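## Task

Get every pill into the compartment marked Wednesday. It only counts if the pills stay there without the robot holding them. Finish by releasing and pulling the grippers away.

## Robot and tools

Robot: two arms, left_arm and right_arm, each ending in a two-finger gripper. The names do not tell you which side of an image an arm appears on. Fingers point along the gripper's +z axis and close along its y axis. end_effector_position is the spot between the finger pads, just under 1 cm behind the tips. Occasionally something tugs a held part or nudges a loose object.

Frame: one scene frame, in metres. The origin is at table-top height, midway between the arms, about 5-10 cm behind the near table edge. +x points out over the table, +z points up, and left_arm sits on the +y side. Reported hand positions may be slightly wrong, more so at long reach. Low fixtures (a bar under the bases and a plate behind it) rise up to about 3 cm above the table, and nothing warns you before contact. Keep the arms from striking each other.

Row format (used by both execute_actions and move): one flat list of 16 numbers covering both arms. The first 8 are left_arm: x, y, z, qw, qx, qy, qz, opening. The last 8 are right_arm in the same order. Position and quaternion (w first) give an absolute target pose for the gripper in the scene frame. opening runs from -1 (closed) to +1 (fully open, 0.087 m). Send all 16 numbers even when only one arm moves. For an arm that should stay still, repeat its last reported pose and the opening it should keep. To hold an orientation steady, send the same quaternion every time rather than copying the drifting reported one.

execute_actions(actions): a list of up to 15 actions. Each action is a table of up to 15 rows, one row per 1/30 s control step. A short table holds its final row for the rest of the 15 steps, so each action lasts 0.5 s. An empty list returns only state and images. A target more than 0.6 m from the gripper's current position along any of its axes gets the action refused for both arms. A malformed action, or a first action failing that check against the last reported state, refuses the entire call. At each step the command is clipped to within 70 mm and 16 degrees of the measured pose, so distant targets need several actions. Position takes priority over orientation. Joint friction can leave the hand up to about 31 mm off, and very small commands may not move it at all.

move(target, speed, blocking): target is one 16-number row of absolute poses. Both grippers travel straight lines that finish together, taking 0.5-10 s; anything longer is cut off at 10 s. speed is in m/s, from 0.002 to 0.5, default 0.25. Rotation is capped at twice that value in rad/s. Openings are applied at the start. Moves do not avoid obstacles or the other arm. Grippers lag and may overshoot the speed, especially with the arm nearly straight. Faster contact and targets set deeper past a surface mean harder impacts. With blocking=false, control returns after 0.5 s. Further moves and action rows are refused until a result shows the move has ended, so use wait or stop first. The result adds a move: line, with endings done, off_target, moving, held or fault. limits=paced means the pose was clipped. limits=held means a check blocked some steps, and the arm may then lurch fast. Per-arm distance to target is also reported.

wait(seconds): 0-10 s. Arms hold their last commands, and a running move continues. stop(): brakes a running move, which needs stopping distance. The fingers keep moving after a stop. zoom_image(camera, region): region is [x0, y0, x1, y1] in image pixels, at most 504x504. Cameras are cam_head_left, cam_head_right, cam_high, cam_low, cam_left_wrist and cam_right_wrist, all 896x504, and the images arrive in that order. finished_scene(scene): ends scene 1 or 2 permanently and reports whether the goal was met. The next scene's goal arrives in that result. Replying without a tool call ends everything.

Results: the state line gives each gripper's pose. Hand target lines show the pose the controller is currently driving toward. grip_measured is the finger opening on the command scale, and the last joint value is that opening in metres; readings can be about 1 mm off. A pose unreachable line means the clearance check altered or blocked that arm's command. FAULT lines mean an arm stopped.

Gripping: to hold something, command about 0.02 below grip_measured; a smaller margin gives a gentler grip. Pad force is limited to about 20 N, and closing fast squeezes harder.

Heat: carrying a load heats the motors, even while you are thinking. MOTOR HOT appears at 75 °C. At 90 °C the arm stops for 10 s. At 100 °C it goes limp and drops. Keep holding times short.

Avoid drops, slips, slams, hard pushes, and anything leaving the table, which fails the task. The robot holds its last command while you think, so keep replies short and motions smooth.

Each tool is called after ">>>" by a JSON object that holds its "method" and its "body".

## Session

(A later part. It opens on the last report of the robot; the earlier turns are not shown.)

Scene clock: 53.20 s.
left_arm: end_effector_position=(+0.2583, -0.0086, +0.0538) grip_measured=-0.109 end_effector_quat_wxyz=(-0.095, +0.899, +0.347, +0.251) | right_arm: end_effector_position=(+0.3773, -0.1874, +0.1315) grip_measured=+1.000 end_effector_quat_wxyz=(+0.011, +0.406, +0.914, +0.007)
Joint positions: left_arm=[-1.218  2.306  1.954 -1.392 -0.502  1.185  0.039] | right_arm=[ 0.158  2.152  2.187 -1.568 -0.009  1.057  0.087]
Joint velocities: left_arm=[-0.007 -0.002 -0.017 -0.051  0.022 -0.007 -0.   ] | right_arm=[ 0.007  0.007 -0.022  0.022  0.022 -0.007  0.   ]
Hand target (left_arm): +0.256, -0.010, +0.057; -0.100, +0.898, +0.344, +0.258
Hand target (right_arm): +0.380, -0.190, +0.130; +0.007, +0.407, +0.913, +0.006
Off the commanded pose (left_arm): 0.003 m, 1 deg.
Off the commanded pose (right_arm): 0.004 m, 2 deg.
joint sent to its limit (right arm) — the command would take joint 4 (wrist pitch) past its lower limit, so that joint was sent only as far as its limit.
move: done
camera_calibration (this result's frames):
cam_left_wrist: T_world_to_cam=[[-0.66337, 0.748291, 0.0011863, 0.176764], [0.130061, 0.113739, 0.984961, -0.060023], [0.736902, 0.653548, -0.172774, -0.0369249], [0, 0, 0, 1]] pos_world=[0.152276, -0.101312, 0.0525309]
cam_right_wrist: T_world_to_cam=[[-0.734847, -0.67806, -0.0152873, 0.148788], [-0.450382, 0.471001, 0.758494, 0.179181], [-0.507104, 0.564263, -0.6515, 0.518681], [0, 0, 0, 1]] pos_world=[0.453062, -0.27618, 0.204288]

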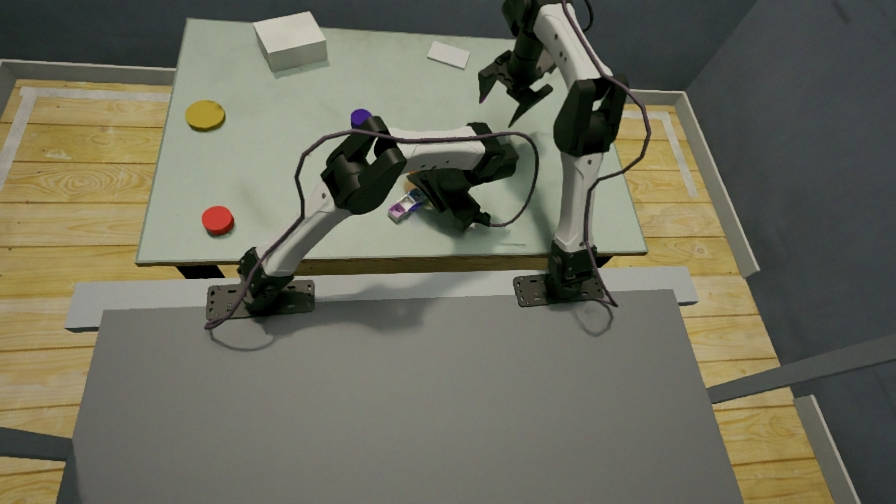

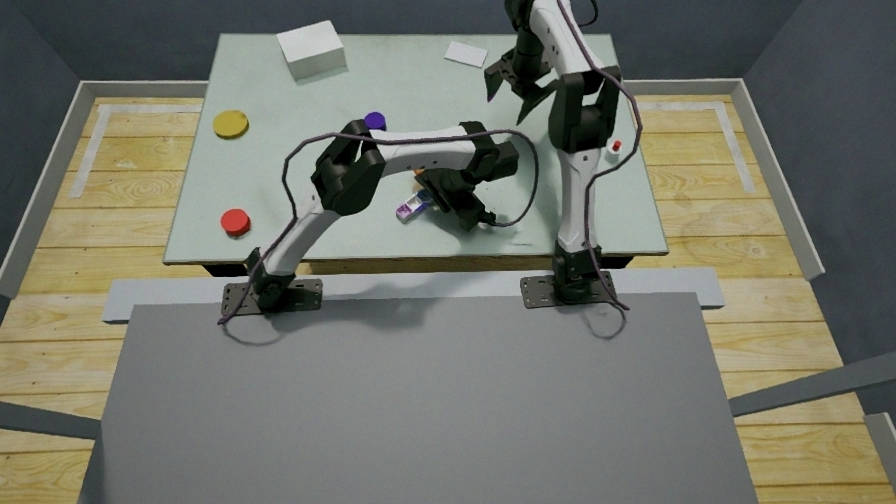

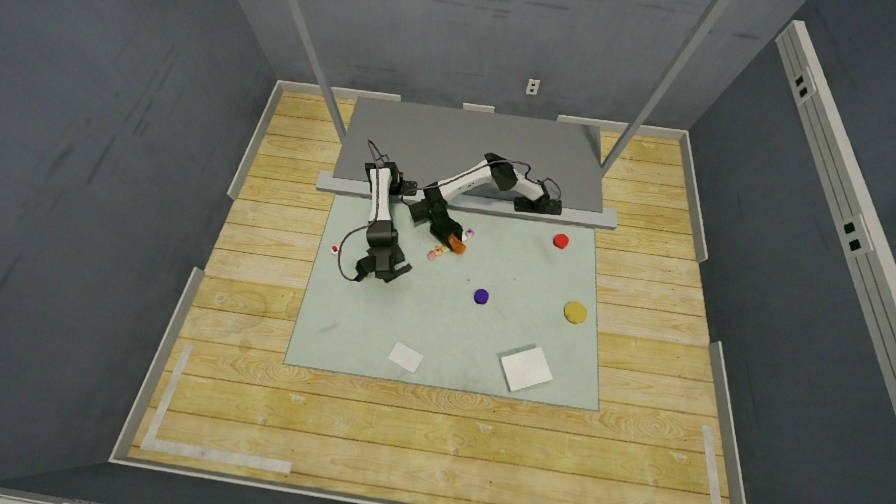

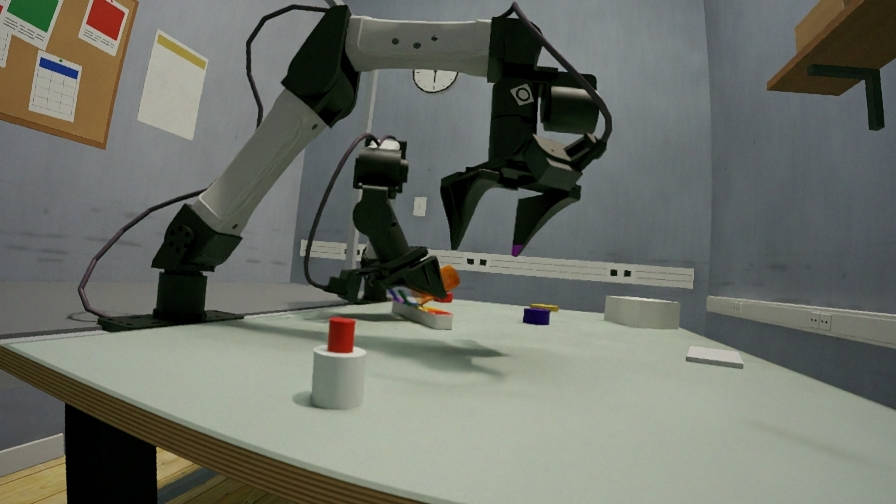

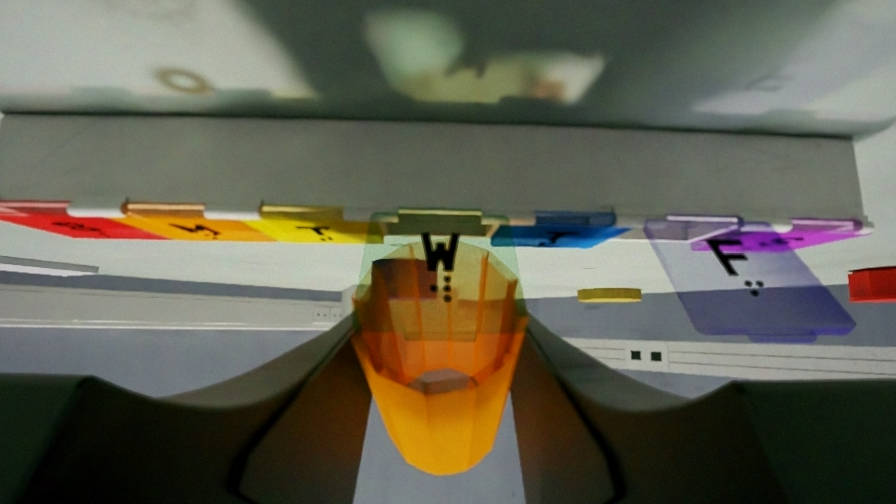

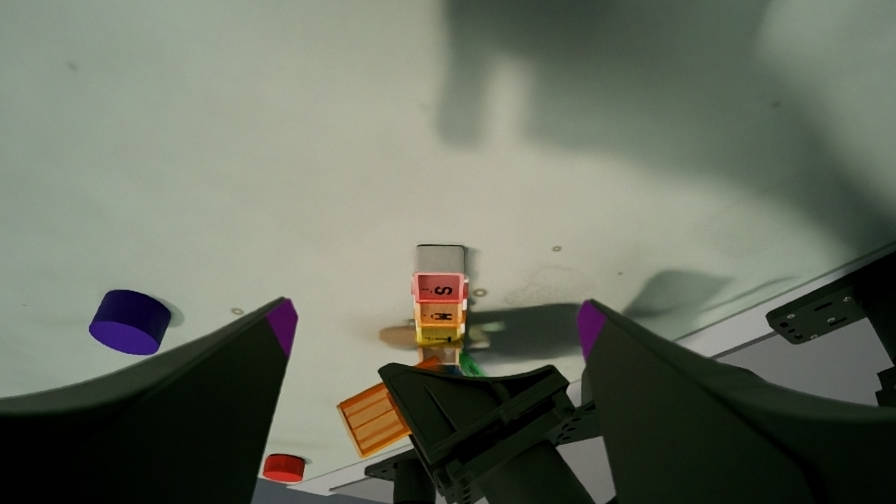

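>>> {"method": "move", "body": {"target": [0.272,0.008,0.09,0.047,0.926,0.355,-0.122,-0.15, 0.38,-0.19,0.13,0,0.407,0.914,0,1]}}

>>> {"method": "move", "body": {"target": [0.40,0.20,0.13,0.42,0.079,0.903,-0.037,-0.15, 0.38,-0.19,0.13,0,0.407,0.914,0,1], "speed": 0.35}}

>>> {"method": "move", "body": {"target": [0.50,0.22,0.06,0.692,0.063,0.716,-0.06,-0.15, 0.38,-0.19,0.13,0,0.407,0.914,0,1], "speed": 0.2}}

Scene clock: 58.00 s.
left_arm: end_effector_position=(+0.2688, +0.0069, +0.0785) grip_measured=-0.109 end_effector_quat_wxyz=(+0.045, +0.926, +0.355, -0.120) | right_arm: end_effector_position=(+0.3773, -0.1874, +0.1315) grip_measured=+1.000 end_effector_quat_wxyz=(+0.011, +0.406, +0.914, +0.007)
Joint positions: left_arm=[-0.866  2.1    1.92  -1.382  0.273  1.592  0.039] | right_arm=[ 0.158  2.152  2.187 -1.568 -0.009  1.057  0.087]
Joint velocities: left_arm=[ 0.002 -0.012 -0.002 -0.051  0.007  0.066  0.   ] | right_arm=[-0.012 -0.012  0.007  0.022 -0.007 -0.022  0.   ]
Hand target (left_arm): +0.270, +0.008, +0.088; +0.052, +0.926, +0.354, -0.122
Hand target (right_arm): +0.380, -0.190, +0.130; +0.007, +0.407, +0.913, +0.006
Off the commanded pose (left_arm): 0.012 m, 0 deg.
Off the commanded pose (right_arm): 0.004 m, 2 deg.
joint sent to its limit (right arm) — the command would take joint 4 (wrist pitch) past its lower limit, so that joint was sent only as far as its limit.
move: off_target (left_arm)
camera_calibration (this result's frames):
cam_left_wrist: T_world_to_cam=[[-0.660393, 0.750915, -0.00290185, 0.171632], [0.620421, 0.547798, 0.561244, -0.189065], [0.423036, 0.368841, -0.827645, 0.0872], [0, 0, 0, 1]] pos_world=[0.193756, -0.0574742, 0.17878]
cam_right_wrist: T_world_to_cam=[[-0.734847, -0.67806, -0.0152873, 0.148788], [-0.450382, 0.471001, 0.758494, 0.179181], [-0.507104, 0.564263, -0.6515, 0.518681], [0, 0, 0, 1]] pos_world=[0.453062, -0.27618, 0.204288]

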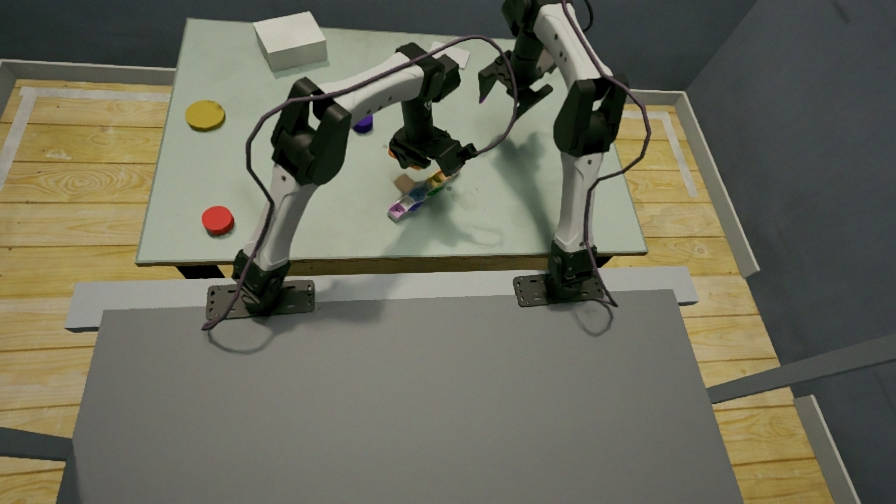

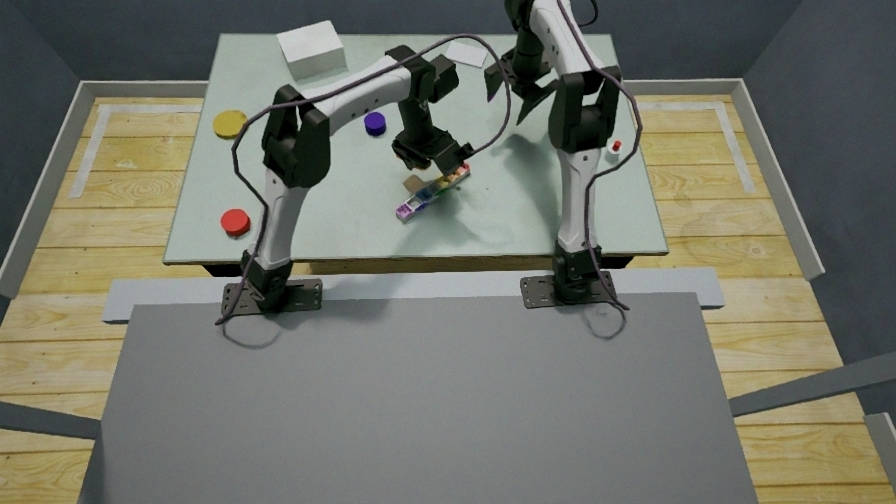

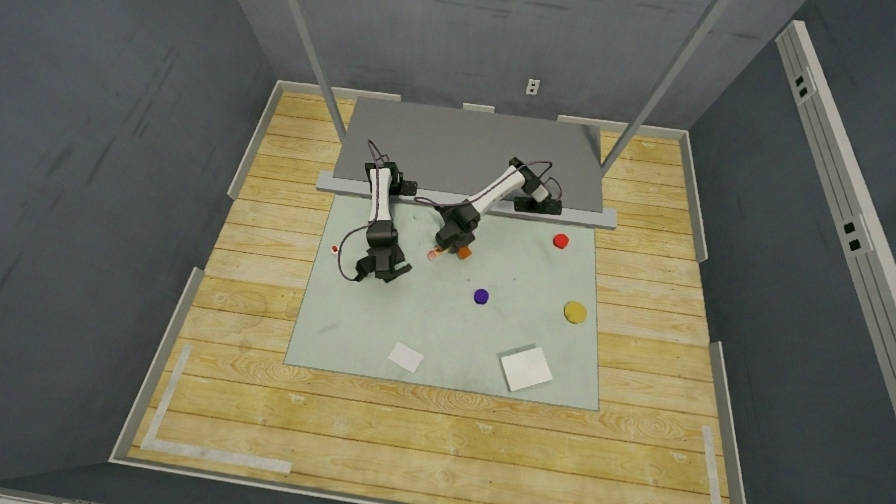

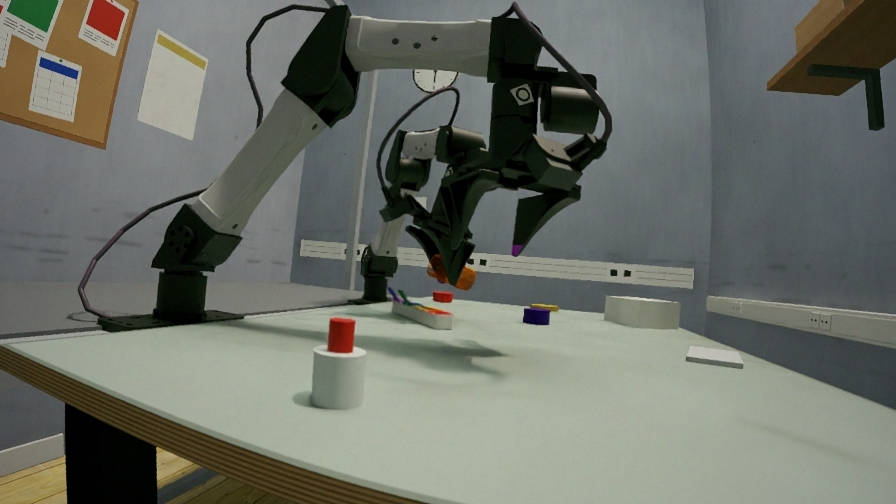

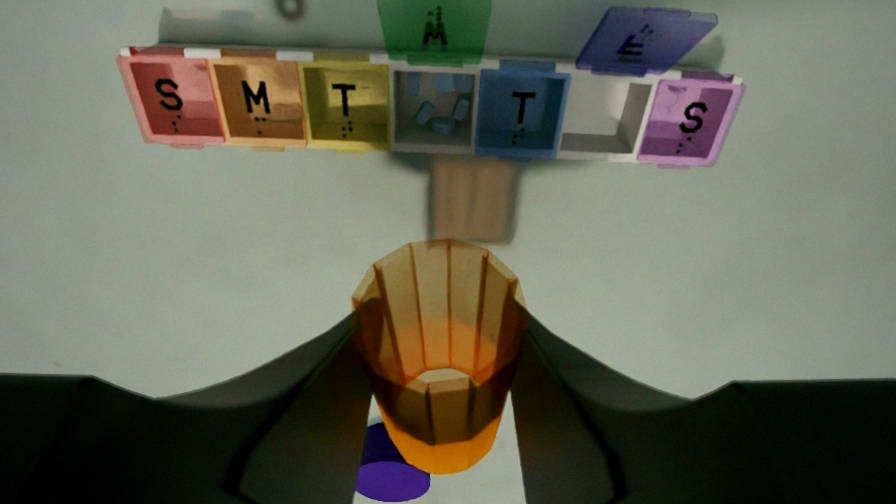

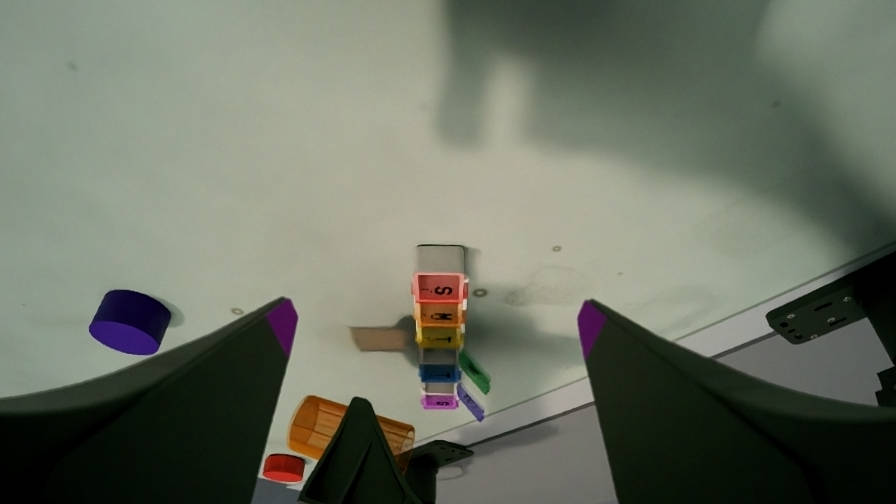

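Scene clock: 61.87 s.
left_arm: end_effector_position=(+0.3978, +0.1918, +0.1219) grip_measured=-0.109 end_effector_quat_wxyz=(+0.405, +0.089, +0.909, -0.033) | right_arm: end_effector_position=(+0.3773, -0.1874, +0.1315) grip_measured=+1.000 end_effector_quat_wxyz=(+0.011, +0.406, +0.914, +0.007)
Joint positions: left_arm=[-0.356  1.542  1.148 -0.338 -0.081 -0.087  0.039] | right_arm=[ 0.158  2.152  2.187 -1.568 -0.009  1.057  0.087]
Joint velocities: left_arm=[-0.007 -0.002 -0.002  0.066 -0.037 -0.051  0.001] | right_arm=[ 0.022  0.007 -0.012  0.007 -0.022 -0.022  0.   ]
Hand target (left_arm): +0.401, +0.197, +0.126; +0.417, +0.077, +0.905, -0.031
Hand target (right_arm): +0.380, -0.190, +0.130; +0.007, +0.407, +0.913, +0.006
Off the commanded pose (left_arm): 0.012 m, 2 deg.
Off the commanded pose (right_arm): 0.004 m, 2 deg.
joint sent to its limit (right arm) — the command would take joint 4 (wrist pitch) past its lower limit, so that joint was sent only as far as its limit.
move: off_target (left_arm)
camera_calibration (this result's frames):
cam_left_wrist: T_world_to_cam=[[-0.194883, -0.980588, -0.0216259, 0.267364], [-0.98076, 0.194566, 0.015899, 0.376435], [-0.0113827, 0.0243083, -0.99964, 0.260213], [0, 0, 0, 1]] pos_world=[0.424259, 0.182607, 0.259917]
cam_right_wrist: T_world_to_cam=[[-0.734847, -0.67806, -0.0152873, 0.148788], [-0.450382, 0.471001, 0.758494, 0.179181], [-0.507104, 0.564263, -0.6515, 0.518681], [0, 0, 0, 1]] pos_world=[0.453062, -0.27618, 0.204288]

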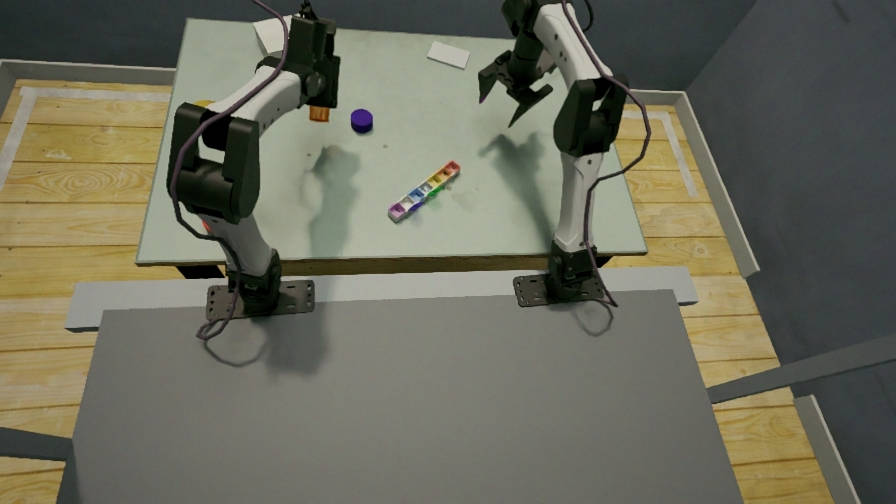

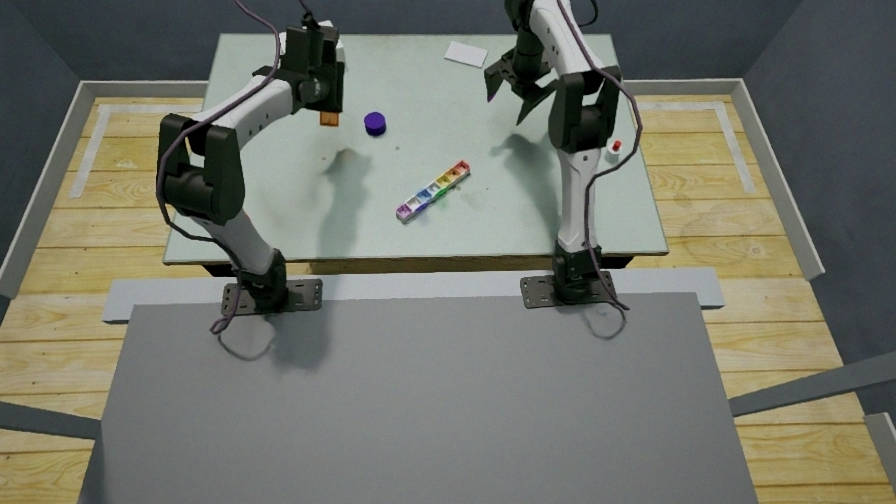

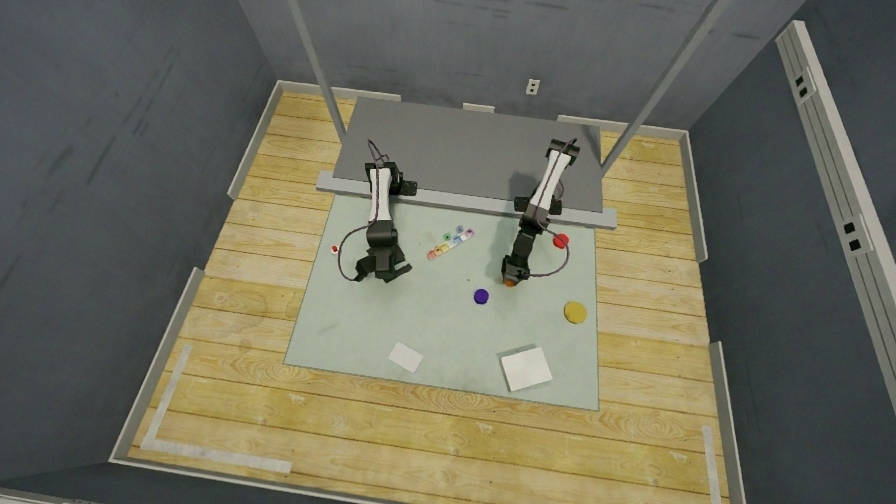

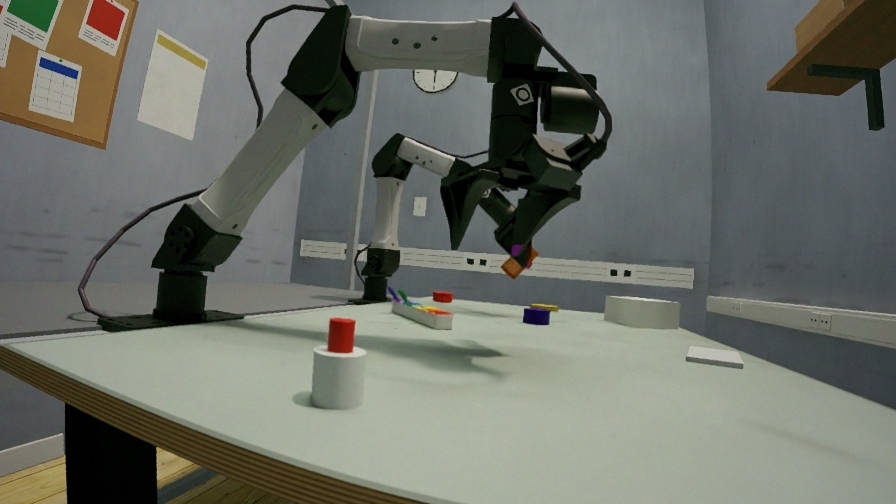

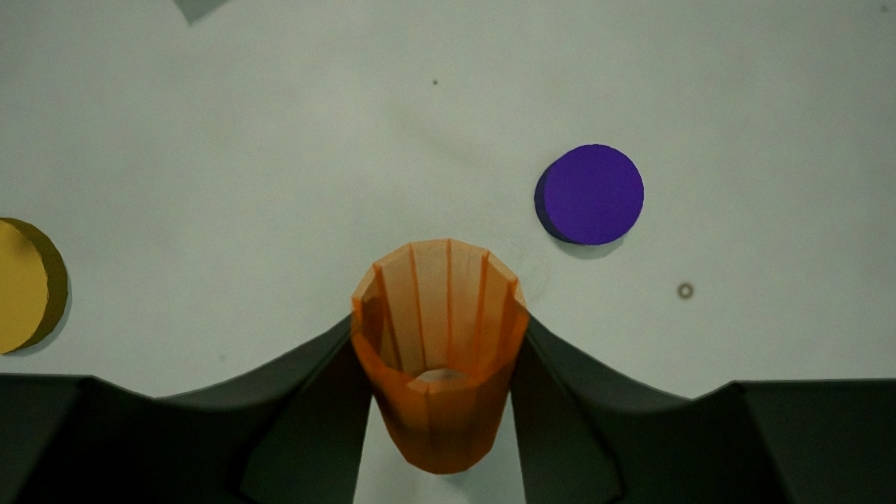

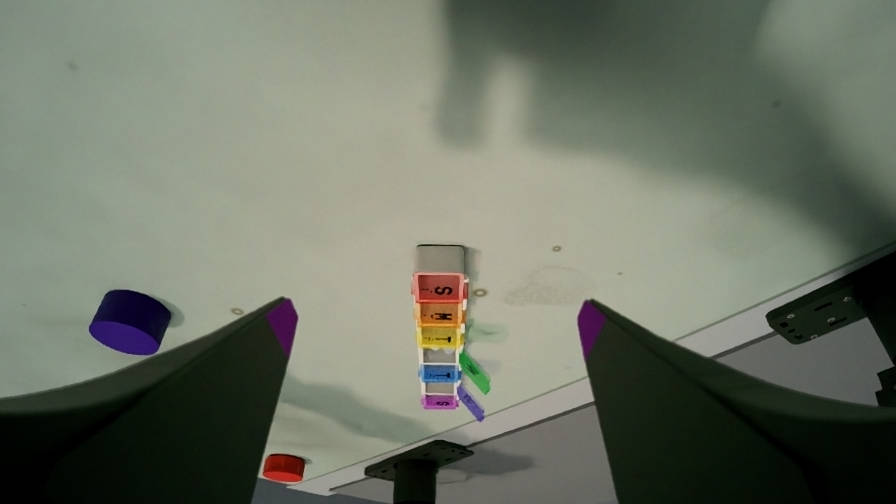

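Scene clock: 64.37 s.
left_arm: end_effector_position=(+0.5000, +0.2119, +0.0587) grip_measured=-0.109 end_effector_quat_wxyz=(+0.686, +0.059, +0.723, -0.060) | right_arm: end_effector_position=(+0.3773, -0.1874, +0.1315) grip_measured=+1.000 end_effector_quat_wxyz=(+0.011, +0.406, +0.914, +0.007)
Joint positions: left_arm=[-0.248  2.041  0.761  1.232 -0.03  -0.029  0.039] | right_arm=[ 0.158  2.152  2.187 -1.568 -0.009  1.057  0.087]
Joint velocities: left_arm=[-0.007  0.002 -0.007 -0.007  0.037 -0.022 -0.   ] | right_arm=[-0.012  0.002  0.002  0.081 -0.037 -0.007  0.   ]
Hand target (left_arm): +0.503, +0.217, +0.061; +0.692, +0.059, +0.717, -0.056
Hand target (right_arm): +0.380, -0.190, +0.130; +0.007, +0.407, +0.913, +0.006
Off the commanded pose (left_arm): 0.008 m, 1 deg.
Off the commanded pose (right_arm): 0.004 m, 2 deg.
joint sent to its limit (right arm) — the command would take joint 4 (wrist pitch) past its lower limit, so that joint was sent only as far as its limit.
move: done
camera_calibration (this result's frames):
cam_left_wrist: T_world_to_cam=[[-0.166094, -0.986087, -0.00677585, 0.291531], [-0.775044, 0.134789, -0.617365, 0.420801], [0.609689, -0.0972889, -0.786648, -0.0995231], [0, 0, 0, 1]] pos_world=[0.435239, 0.221073, 0.183474]
cam_right_wrist: T_world_to_cam=[[-0.734847, -0.67806, -0.0152873, 0.148788], [-0.450382, 0.471001, 0.758494, 0.179181], [-0.507104, 0.564263, -0.6515, 0.518681], [0, 0, 0, 1]] pos_world=[0.453062, -0.27618, 0.204288]

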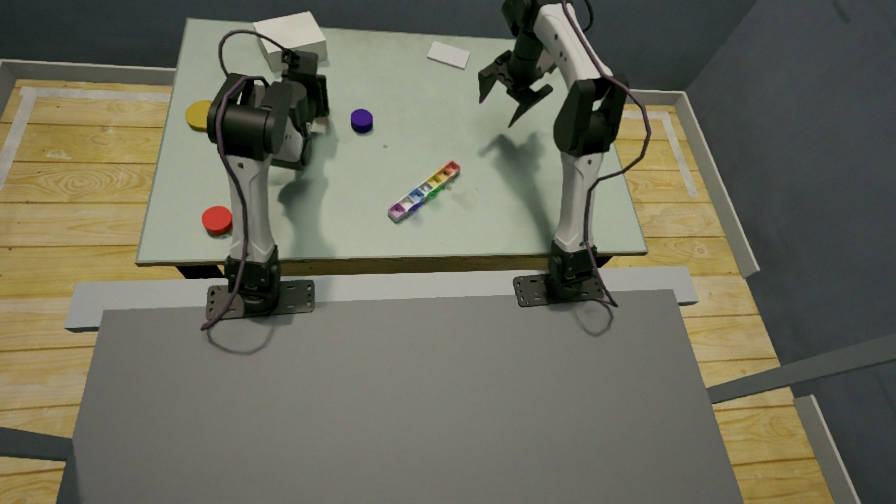

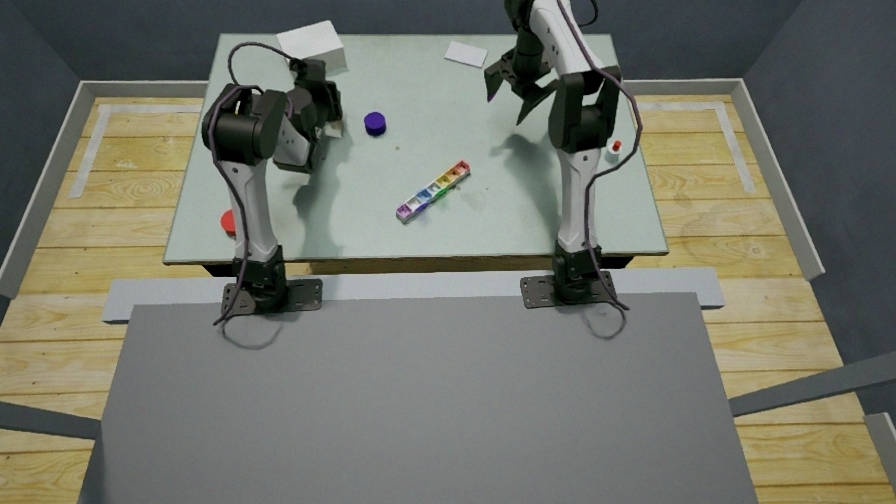

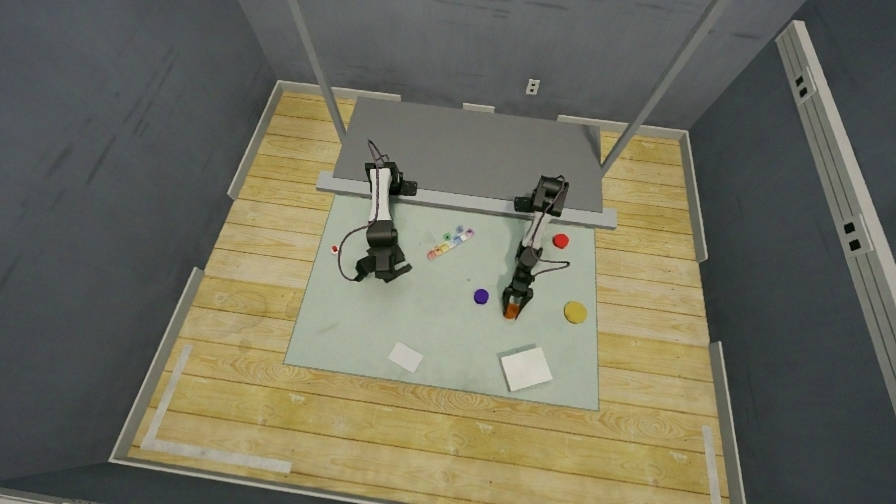

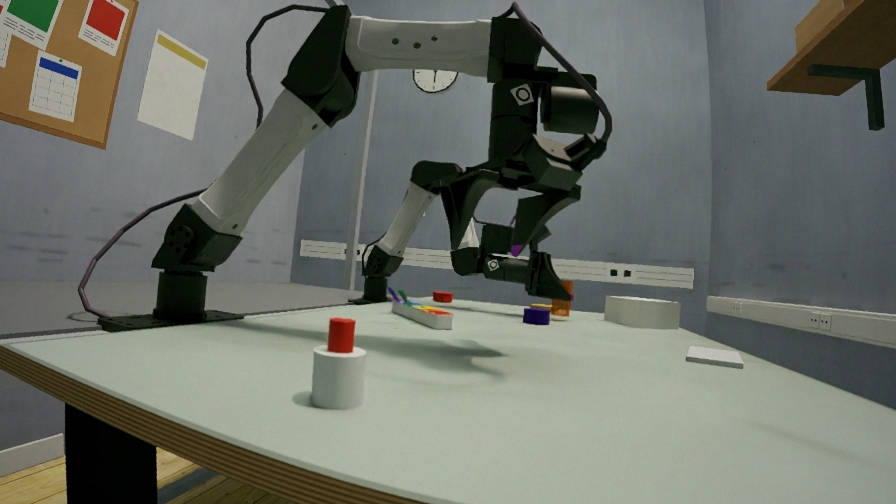

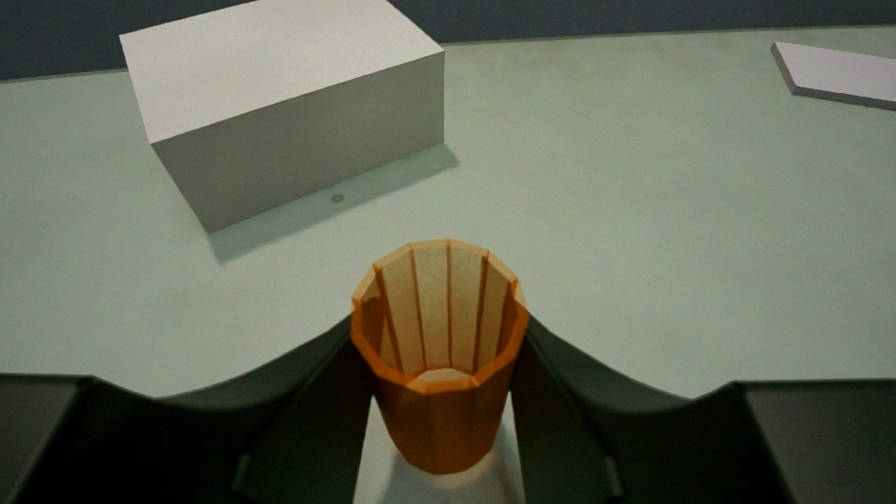

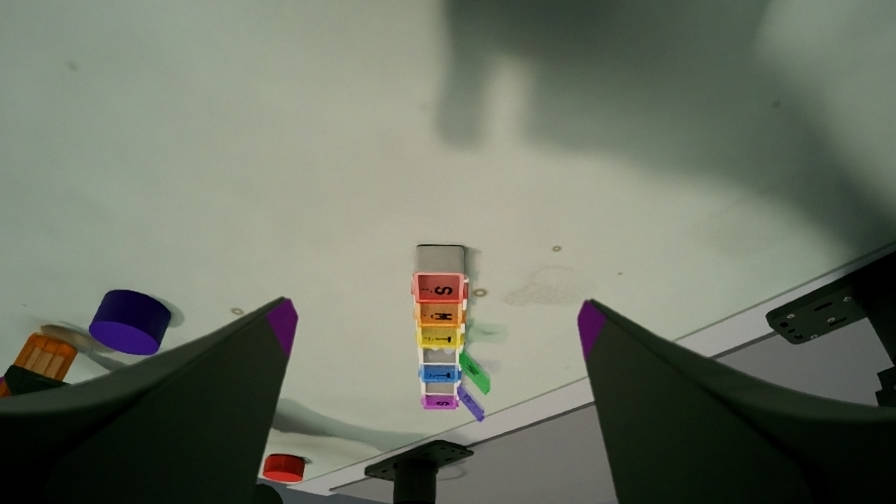

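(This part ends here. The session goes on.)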